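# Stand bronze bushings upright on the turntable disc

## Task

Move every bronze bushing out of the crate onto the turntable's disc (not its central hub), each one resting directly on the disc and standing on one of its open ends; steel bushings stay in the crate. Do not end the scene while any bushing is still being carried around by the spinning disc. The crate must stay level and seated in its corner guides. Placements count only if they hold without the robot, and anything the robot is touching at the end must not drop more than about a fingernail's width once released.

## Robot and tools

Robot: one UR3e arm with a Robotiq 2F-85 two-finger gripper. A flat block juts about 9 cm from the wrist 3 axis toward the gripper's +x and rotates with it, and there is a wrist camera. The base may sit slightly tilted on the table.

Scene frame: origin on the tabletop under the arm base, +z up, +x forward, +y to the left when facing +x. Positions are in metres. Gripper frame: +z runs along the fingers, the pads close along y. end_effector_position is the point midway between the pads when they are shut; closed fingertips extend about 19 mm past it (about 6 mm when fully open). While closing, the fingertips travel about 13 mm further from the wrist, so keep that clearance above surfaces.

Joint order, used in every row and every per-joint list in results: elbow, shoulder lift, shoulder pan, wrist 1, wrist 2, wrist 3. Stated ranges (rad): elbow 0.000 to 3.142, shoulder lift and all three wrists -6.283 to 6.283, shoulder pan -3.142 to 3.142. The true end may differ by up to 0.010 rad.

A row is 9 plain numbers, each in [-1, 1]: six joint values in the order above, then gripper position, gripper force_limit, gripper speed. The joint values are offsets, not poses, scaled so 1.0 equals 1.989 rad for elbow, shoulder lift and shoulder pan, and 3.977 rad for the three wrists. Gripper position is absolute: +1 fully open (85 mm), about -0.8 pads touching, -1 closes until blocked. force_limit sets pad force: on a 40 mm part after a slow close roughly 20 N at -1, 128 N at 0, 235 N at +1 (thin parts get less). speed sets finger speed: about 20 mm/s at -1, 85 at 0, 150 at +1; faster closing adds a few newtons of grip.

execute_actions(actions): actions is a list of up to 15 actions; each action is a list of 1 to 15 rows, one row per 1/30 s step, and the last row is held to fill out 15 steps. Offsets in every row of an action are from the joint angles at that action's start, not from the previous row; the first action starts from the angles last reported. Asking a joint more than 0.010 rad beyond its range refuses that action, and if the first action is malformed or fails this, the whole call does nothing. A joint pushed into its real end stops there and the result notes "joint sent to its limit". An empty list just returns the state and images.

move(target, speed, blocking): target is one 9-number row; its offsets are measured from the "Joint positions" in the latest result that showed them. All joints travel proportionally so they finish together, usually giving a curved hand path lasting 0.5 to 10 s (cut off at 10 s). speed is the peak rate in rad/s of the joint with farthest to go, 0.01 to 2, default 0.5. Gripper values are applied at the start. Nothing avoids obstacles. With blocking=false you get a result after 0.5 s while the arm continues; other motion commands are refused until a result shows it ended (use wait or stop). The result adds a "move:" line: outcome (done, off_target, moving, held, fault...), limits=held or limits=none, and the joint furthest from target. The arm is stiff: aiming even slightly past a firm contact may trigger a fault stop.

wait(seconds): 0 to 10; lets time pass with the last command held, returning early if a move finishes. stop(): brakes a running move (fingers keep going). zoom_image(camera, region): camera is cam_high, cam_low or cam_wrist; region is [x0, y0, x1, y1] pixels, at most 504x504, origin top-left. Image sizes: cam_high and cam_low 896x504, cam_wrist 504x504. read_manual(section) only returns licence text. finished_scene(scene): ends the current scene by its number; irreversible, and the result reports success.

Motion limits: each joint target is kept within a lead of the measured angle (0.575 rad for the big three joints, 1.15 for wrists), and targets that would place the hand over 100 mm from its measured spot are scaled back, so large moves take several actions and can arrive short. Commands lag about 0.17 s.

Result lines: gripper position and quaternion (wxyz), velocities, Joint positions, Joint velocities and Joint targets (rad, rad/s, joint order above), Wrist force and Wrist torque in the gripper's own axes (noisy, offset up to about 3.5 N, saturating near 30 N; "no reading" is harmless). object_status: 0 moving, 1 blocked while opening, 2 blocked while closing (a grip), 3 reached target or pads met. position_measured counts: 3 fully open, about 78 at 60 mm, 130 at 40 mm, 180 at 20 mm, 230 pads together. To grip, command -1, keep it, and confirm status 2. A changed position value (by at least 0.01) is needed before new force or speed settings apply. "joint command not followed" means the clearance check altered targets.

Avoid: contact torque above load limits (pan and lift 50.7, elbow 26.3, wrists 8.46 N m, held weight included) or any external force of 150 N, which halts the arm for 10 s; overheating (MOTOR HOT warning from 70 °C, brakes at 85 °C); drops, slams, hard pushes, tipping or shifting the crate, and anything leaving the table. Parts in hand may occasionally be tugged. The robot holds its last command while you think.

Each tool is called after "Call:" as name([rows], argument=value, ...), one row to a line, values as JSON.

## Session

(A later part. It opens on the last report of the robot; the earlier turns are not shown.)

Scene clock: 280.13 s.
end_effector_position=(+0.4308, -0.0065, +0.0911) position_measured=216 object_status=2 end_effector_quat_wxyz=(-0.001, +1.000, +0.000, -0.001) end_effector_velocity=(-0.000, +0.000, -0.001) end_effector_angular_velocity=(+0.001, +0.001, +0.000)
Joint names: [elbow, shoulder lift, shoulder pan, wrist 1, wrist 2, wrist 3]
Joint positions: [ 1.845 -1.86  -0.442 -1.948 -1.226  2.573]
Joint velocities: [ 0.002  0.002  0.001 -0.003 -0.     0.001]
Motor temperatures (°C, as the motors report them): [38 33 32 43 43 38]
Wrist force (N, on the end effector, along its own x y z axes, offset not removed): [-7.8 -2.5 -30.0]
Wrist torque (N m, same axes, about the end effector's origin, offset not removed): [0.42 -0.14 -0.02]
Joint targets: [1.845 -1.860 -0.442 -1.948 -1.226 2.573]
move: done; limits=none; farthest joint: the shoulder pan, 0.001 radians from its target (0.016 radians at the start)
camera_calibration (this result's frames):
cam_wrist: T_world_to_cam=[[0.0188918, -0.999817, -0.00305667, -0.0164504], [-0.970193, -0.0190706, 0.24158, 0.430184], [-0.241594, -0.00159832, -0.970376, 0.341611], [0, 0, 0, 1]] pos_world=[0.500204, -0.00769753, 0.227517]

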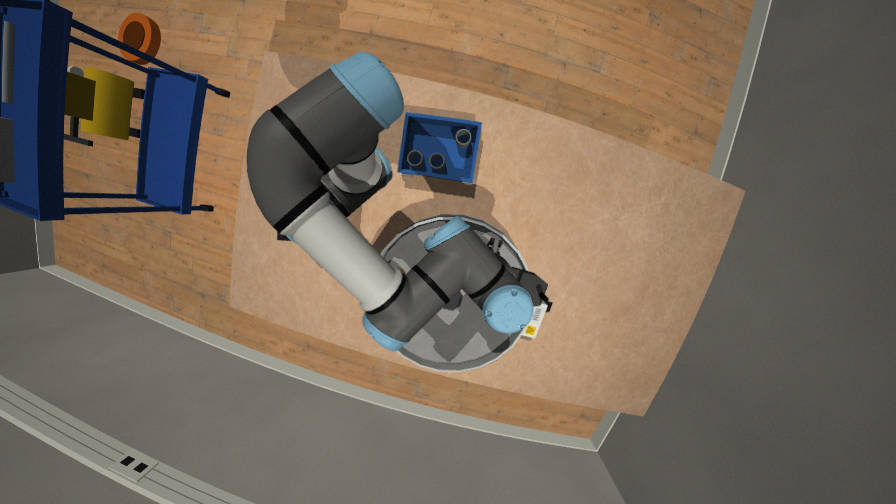

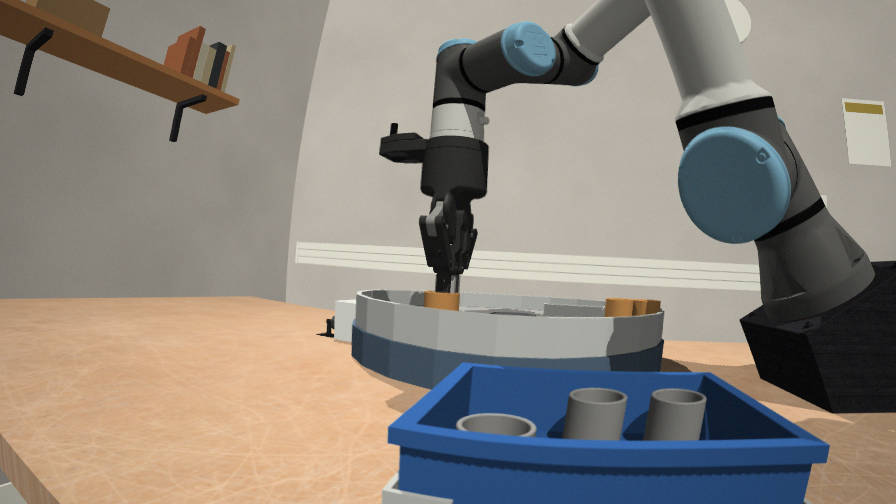

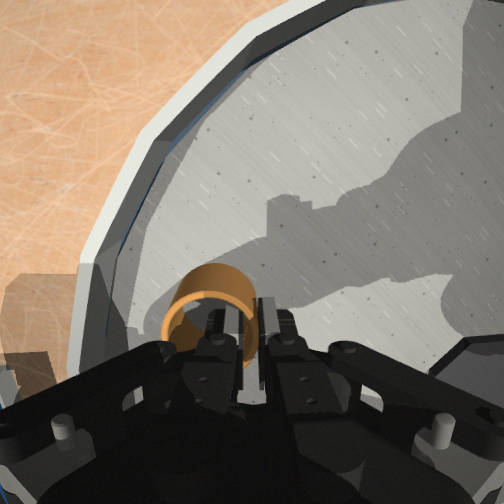

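Call:
execute_actions([
  [[0,0,0,0,0,0,-0.5,-0.6,0]],
  [[0,0,0,0,0,0,-0.5,-0.6,0]],
])

Call:
move(target=[-0.093,-0.057,-0.05,0.0825,0.0095,-0.0245,-0.5,-0.6,0], speed=0.2)

Call:
move(target=[0.130,-0.0975,0.515,-0.054,-0.118,0.235,-0.5,-0.6,0], speed=0.8)

Call:
move(target=[0.1176,-0.014,0.082,-0.048,-0.02,0.007,-0.5,-0.6,0])

Call:
wait(seconds=6)

Call:
zoom_image(camera="cam_high", region=[360,100,560,330])

Call:
wait(seconds=3)

Call:
zoom_image(camera="cam_high", region=[360,100,560,330])

Scene clock: 287.13 s.
end_effector_position=(+0.4308, -0.0065, +0.0911) position_measured=192 object_status=3 end_effector_quat_wxyz=(-0.001, +1.000, +0.000, -0.001) end_effector_velocity=(-0.000, +0.000, -0.000) end_effector_angular_velocity=(+0.000, +0.000, +0.000)
Joint names: [elbow, shoulder lift, shoulder pan, wrist 1, wrist 2, wrist 3]
Joint positions: [ 1.845 -1.86  -0.442 -1.948 -1.226  2.573]
Joint velocities: [-0.  0.  0. -0. -0.  0.]
Motor temperatures (°C, as the motors report them): [38 33 32 43 43 38]
Wrist force (N, on the end effector, along its own x y z axes, offset not removed): [0.0 1.7 -0.1]
Wrist torque (N m, same axes, about the end effector's origin, offset not removed): [0.25 -0.07 0.02]
Joint targets: [1.845 -1.860 -0.442 -1.948 -1.226 2.573]
camera_calibration (this result's frames):
cam_wrist: T_world_to_cam=[[0.0187918, -0.999819, -0.00310829, -0.0164073], [-0.970166, -0.0189858, 0.241698, 0.43015], [-0.241713, -0.00152637, -0.970347, 0.341617], [0, 0, 0, 1]] pos_world=[0.500199, -0.00771614, 0.227469]

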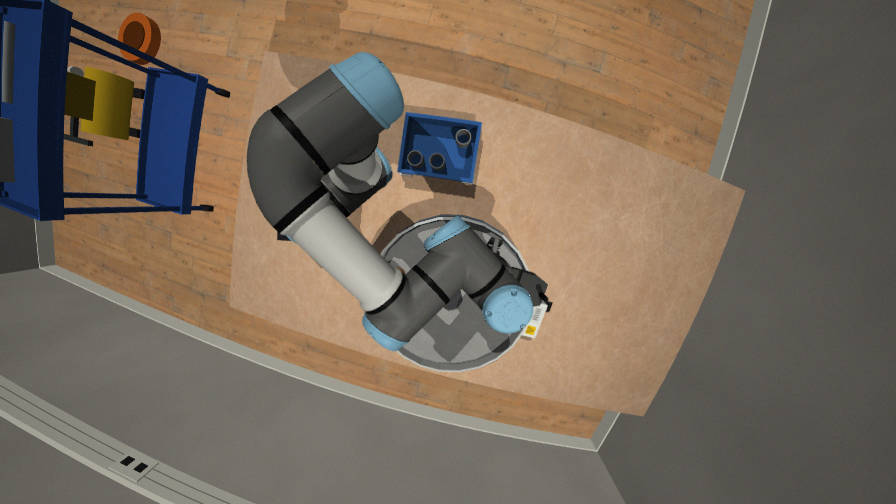

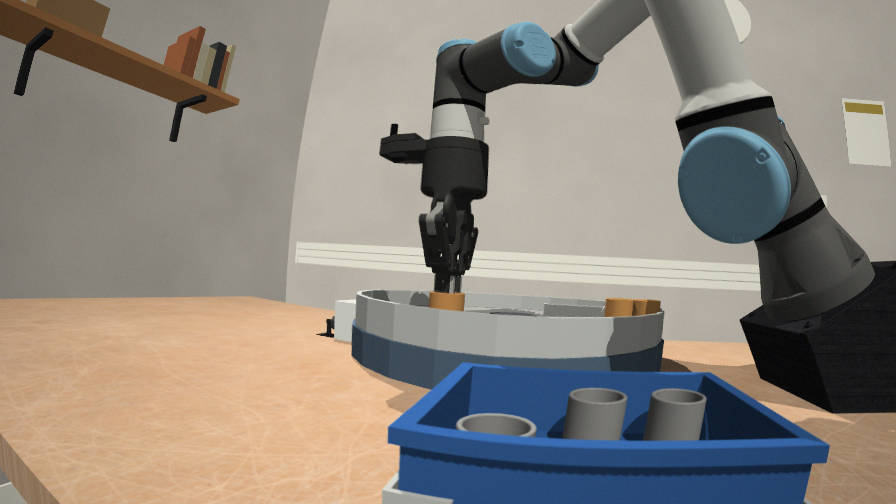

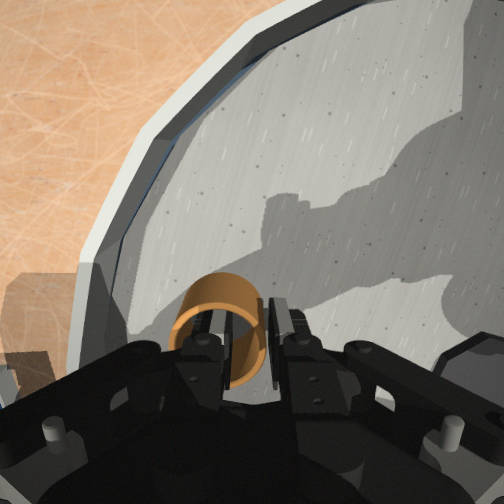

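Scene clock: 289.30 s.
end_effector_position=(+0.4308, -0.0053, +0.1501) position_measured=192 object_status=3 end_effector_quat_wxyz=(+0.000, +1.000, +0.001, +0.001) end_effector_velocity=(-0.000, +0.000, +0.000) end_effector_angular_velocity=(-0.000, -0.000, +0.001)
Joint names: [elbow, shoulder lift, shoulder pan, wrist 1, wrist 2, wrist 3]
Joint positions: [ 1.66  -1.974 -0.541 -1.62  -1.188  2.476]
Joint velocities: [-0.002 -0.001  0.001  0.002 -0.    -0.001]
Motor temperatures (°C, as the motors report them): [38 33 32 43 43 38]
Wrist force (N, on the end effector, along its own x y z axes, offset not removed): [0.1 1.6 0.7]
Wrist torque (N m, same axes, about the end effector's origin, offset not removed): [0.20 -0.04 0.01]
Joint targets: [1.660 -1.974 -0.541 -1.620 -1.188 2.476]
move: done; limits=none; farthest joint: the shoulder pan, 0.000 radians from its target (0.099 radians at the start)
camera_calibration (this result's frames):
cam_wrist: T_world_to_cam=[[0.0192667, -0.999814, -0.000983984, -0.0155373], [-0.971294, -0.0189505, 0.237128, 0.417142], [-0.237102, -0.00361294, -0.971478, 0.397057], [0, 0, 0, 1]] pos_world=[0.49961, -0.00619483, 0.286801]

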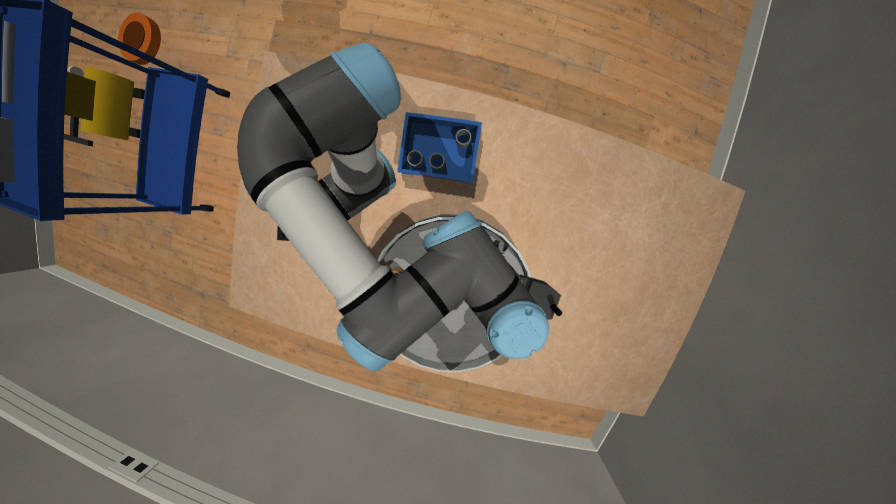

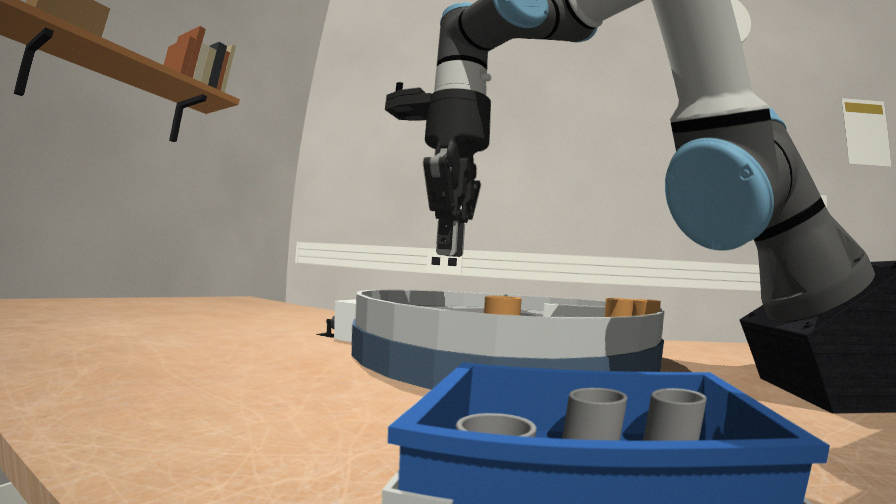

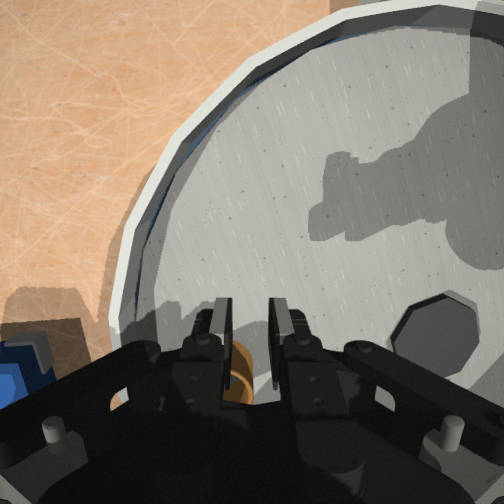

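Scene clock: 291.33 s.
end_effector_position=(+0.3062, +0.1900, +0.1799) position_measured=192 object_status=3 end_effector_quat_wxyz=(+0.000, +1.000, -0.002, +0.000) end_effector_velocity=(-0.000, +0.000, +0.000) end_effector_angular_velocity=(+0.000, +0.000, +0.000)
Joint names: [elbow, shoulder lift, shoulder pan, wrist 1, wrist 2, wrist 3]
Joint positions: [ 1.919 -2.167  0.483 -1.835 -1.657  3.41 ]
Joint velocities: [ 0.001  0.     0.002 -0.    -0.001  0.002]
Motor temperatures (°C, as the motors report them): [38 33 32 43 43 38]
Wrist force (N, on the end effector, along its own x y z axes, offset not removed): [1.5 1.8 0.3]
Wrist torque (N m, same axes, about the end effector's origin, offset not removed): [0.25 -0.26 -0.02]
Joint targets: [1.919 -2.167 0.483 -1.835 -1.657 3.410]
move: done; limits=none; farthest joint: the shoulder pan, 0.001 radians from its target (1.025 radians at the start)
camera_calibration (this result's frames):
cam_wrist: T_world_to_cam=[[0.0148922, -0.999888, -0.00124161, 0.183591], [-0.970931, -0.0147576, 0.238905, 0.291478], [-0.238897, -0.00235232, -0.971042, 0.397405], [0, 0, 0, 1]] pos_world=[0.37521, 0.188806, 0.316489]

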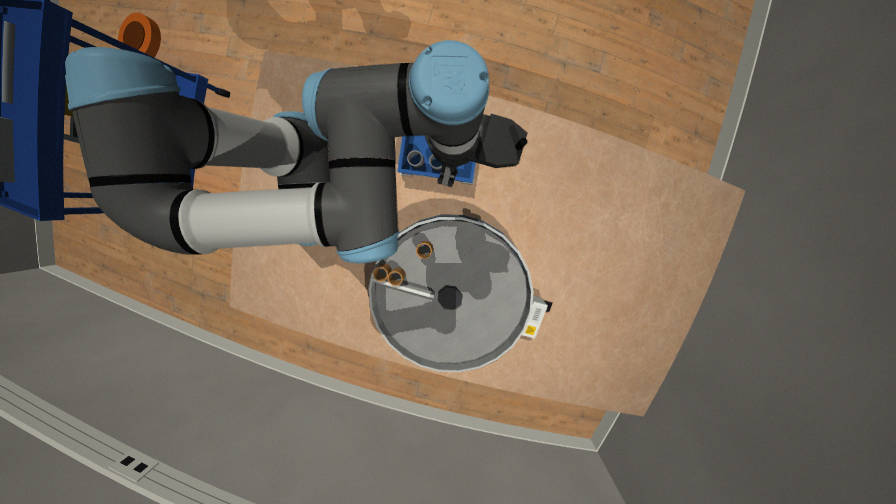

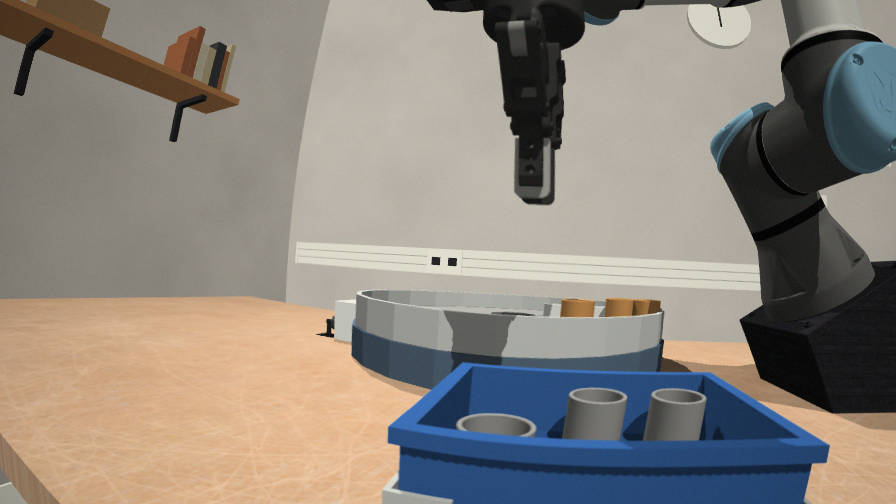

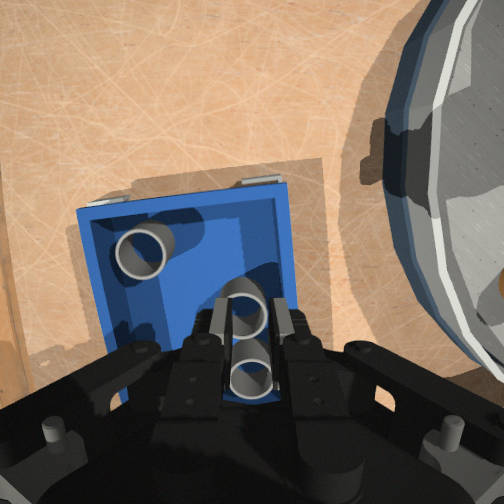

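Scene clock: 292.47 s.
end_effector_position=(+0.2593, +0.2026, +0.1504) position_measured=192 object_status=3 end_effector_quat_wxyz=(+0.000, +0.998, +0.056, +0.002) end_effector_velocity=(-0.001, -0.000, -0.001) end_effector_angular_velocity=(-0.001, +0.002, +0.001)
Joint names: [elbow, shoulder lift, shoulder pan, wrist 1, wrist 2, wrist 3]
Joint positions: [ 2.152 -2.195  0.645 -2.026 -1.737  3.438]
Joint velocities: [ 0.004 -0.     0.001 -0.002 -0.001  0.   ]
Motor temperatures (°C, as the motors report them): [38 33 32 43 43 38]
Wrist force (N, on the end effector, along its own x y z axes, offset not removed): [0.8 1.9 0.3]
Wrist torque (N m, same axes, about the end effector's origin, offset not removed): [0.30 -0.14 0.00]
Joint targets: [2.153 -2.195 0.646 -2.026 -1.737 3.438]
move: done; limits=none; farthest joint: the shoulder pan, 0.001 radians from its target (0.164 radians at the start)
camera_calibration (this result's frames):
cam_wrist: T_world_to_cam=[[0.129985, -0.991515, -0.00138082, 0.165305], [-0.963449, -0.126635, 0.23607, 0.274396], [-0.234242, -0.0293553, -0.971735, 0.361997], [0, 0, 0, 1]] pos_world=[0.327674, 0.209277, 0.287217]

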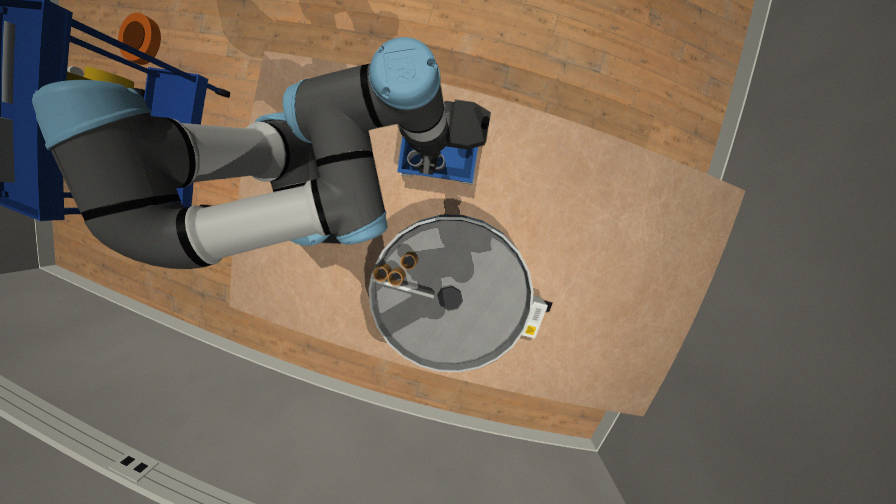

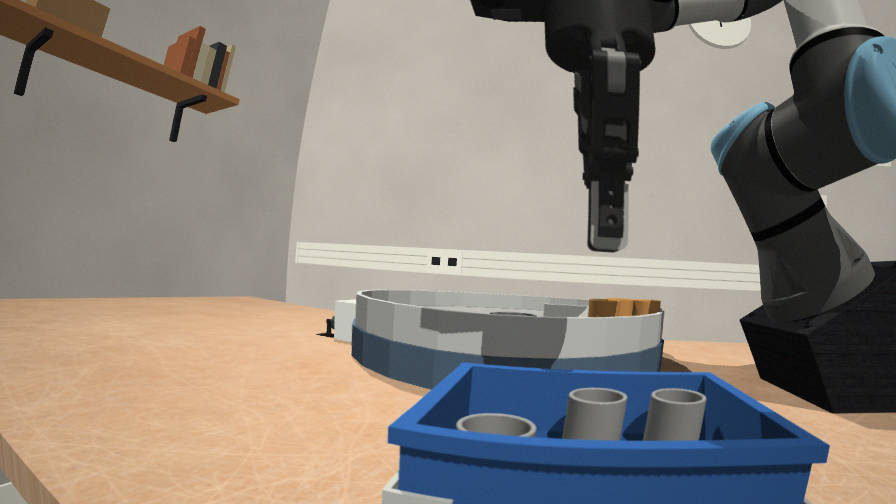

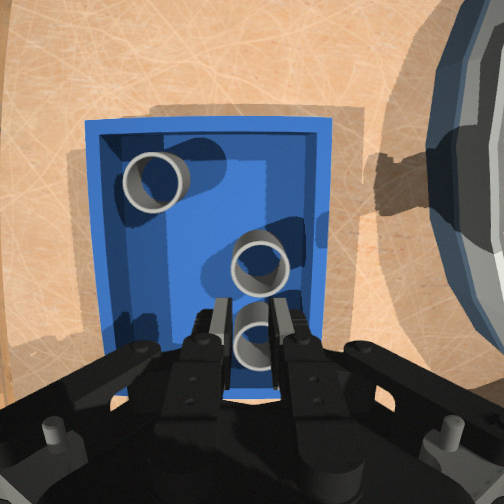

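Scene clock: 298.47 s.
end_effector_position=(+0.2593, +0.2026, +0.1504) position_measured=192 object_status=3 end_effector_quat_wxyz=(+0.000, +0.998, +0.056, +0.002) end_effector_velocity=(-0.000, +0.000, +0.000) end_effector_angular_velocity=(+0.001, -0.001, +0.001)
Joint names: [elbow, shoulder lift, shoulder pan, wrist 1, wrist 2, wrist 3]
Joint positions: [ 2.153 -2.195  0.646 -2.026 -1.737  3.438]
Joint velocities: [-0.001 -0.     0.001  0.     0.    -0.   ]
Motor temperatures (°C, as the motors report them): [38 33 32 43 43 38]
Wrist force (N, on the end effector, along its own x y z axes, offset not removed): [1.0 1.8 0.2]
Wrist torque (N m, same axes, about the end effector's origin, offset not removed): [0.24 -0.20 0.01]
Joint targets: [2.153 -2.195 0.646 -2.026 -1.737 3.438]
wait: 6.00 s; at rest by 0.17 s
camera_calibration (this result's frames):
cam_wrist: T_world_to_cam=[[0.130103, -0.991499, -0.00138221, 0.165287], [-0.963434, -0.12675, 0.236069, 0.274373], [-0.234238, -0.0293817, -0.971735, 0.361962], [0, 0, 0, 1]] pos_world=[0.327621, 0.209294, 0.287189]

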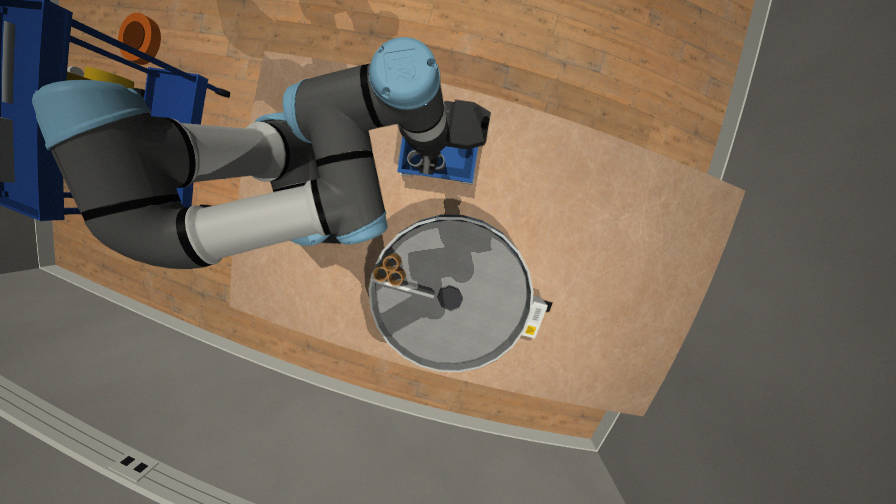

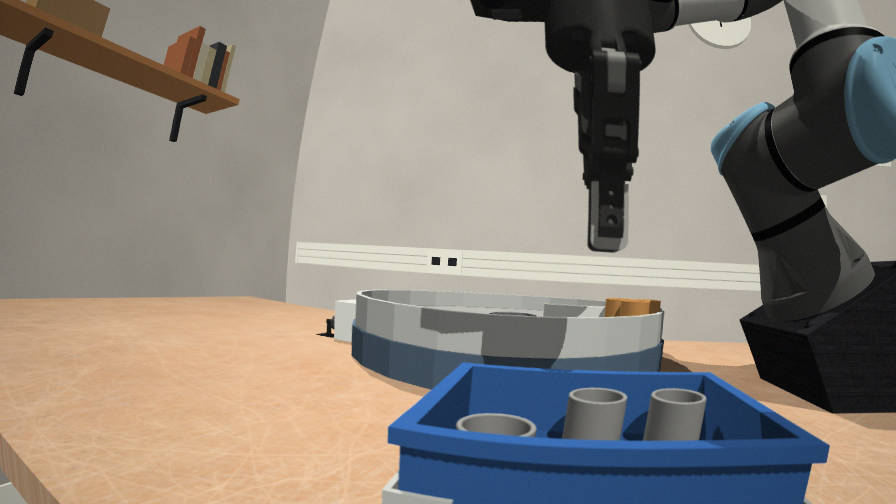

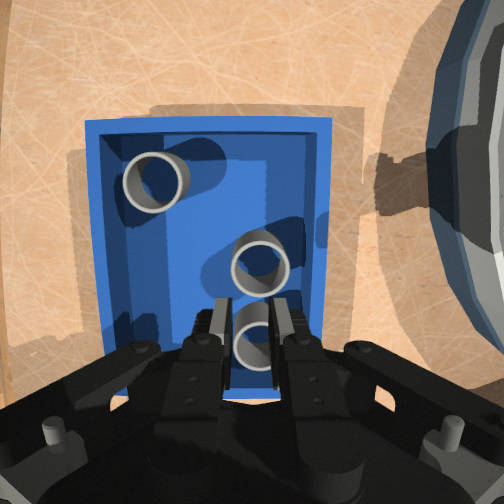

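Region (360, 100, 560, 330) of cam_high's 896x504 image, scaled by 2.191, with more detail than that image has; it fills the left 438 columns of this view, and the rest is white.

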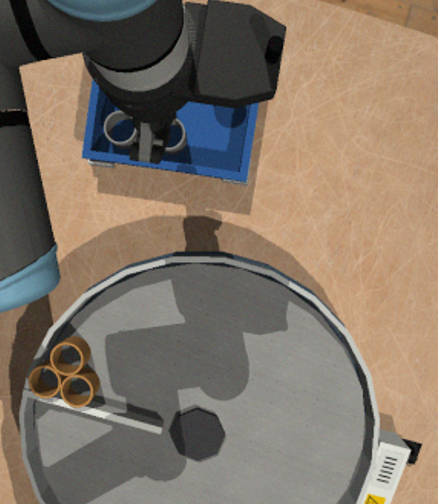

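Scene clock: 301.47 s.
end_effector_position=(+0.2593, +0.2026, +0.1504) position_measured=192 object_status=3 end_effector_quat_wxyz=(+0.000, +0.998, +0.056, +0.002) end_effector_velocity=(+0.000, +0.000, +0.000) end_effector_angular_velocity=(+0.000, -0.001, +0.000)
Joint names: [elbow, shoulder lift, shoulder pan, wrist 1, wrist 2, wrist 3]
Joint positions: [ 2.153 -2.195  0.646 -2.026 -1.737  3.438]
Joint velocities: [-0. -0.  0. -0. -0. -0.]
Motor temperatures (°C, as the motors report them): [39 33 32 43 43 38]
Wrist force (N, on the end effector, along its own x y z axes, offset not removed): [0.9 1.4 0.0]
Wrist torque (N m, same axes, about the end effector's origin, offset not removed): [0.17 -0.17 -0.01]
Joint targets: [2.153 -2.195 0.646 -2.026 -1.737 3.438]
wait: 3.00 s; at rest by 0.17 s
camera_calibration (this result's frames):
cam_wrist: T_world_to_cam=[[0.130103, -0.9915, -0.00138221, 0.165287], [-0.963434, -0.126749, 0.236069, 0.274372], [-0.234238, -0.0293817, -0.971735, 0.361962], [0, 0, 0, 1]] pos_world=[0.327621, 0.209294, 0.287189]

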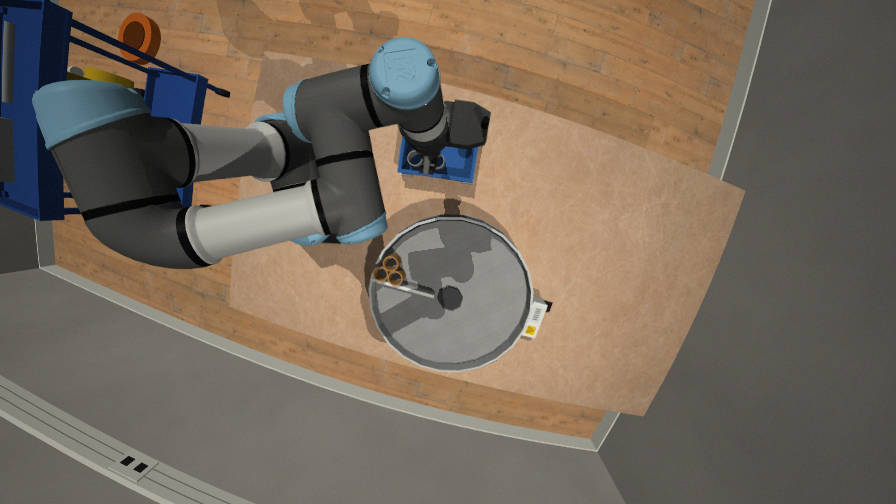

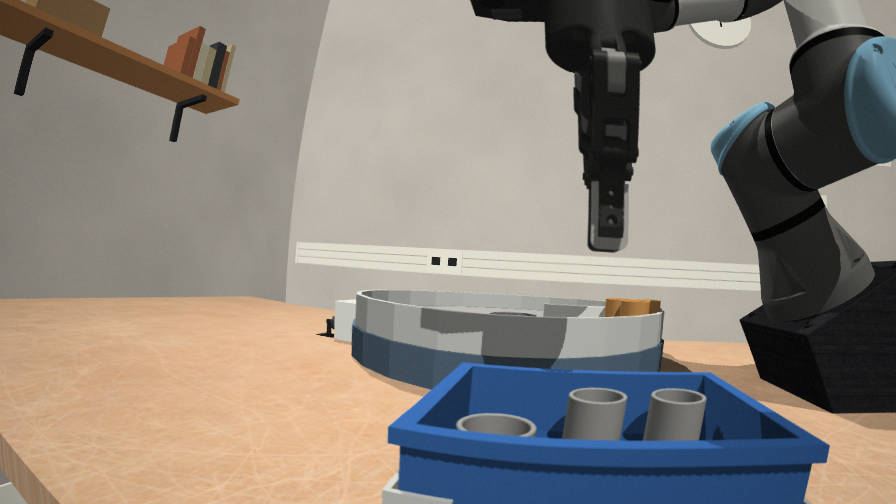

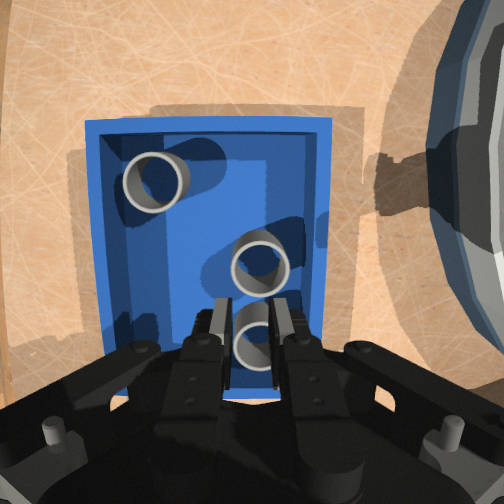

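Region (360, 100, 560, 330) of cam_high's 896x504 image, scaled by 2.191, with more detail than that image has; it fills the left 438 columns of this view, and the rest is white.

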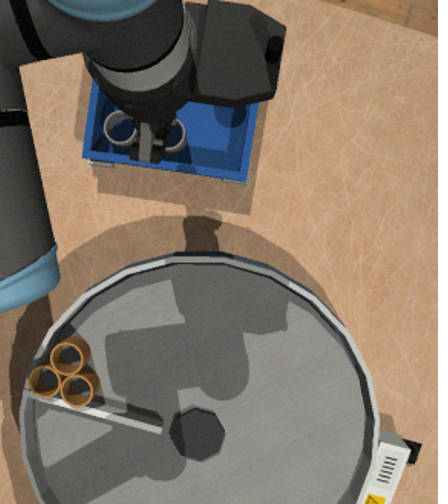

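Call:
finished_scene(scene=2)

The scene is finished: the task was done.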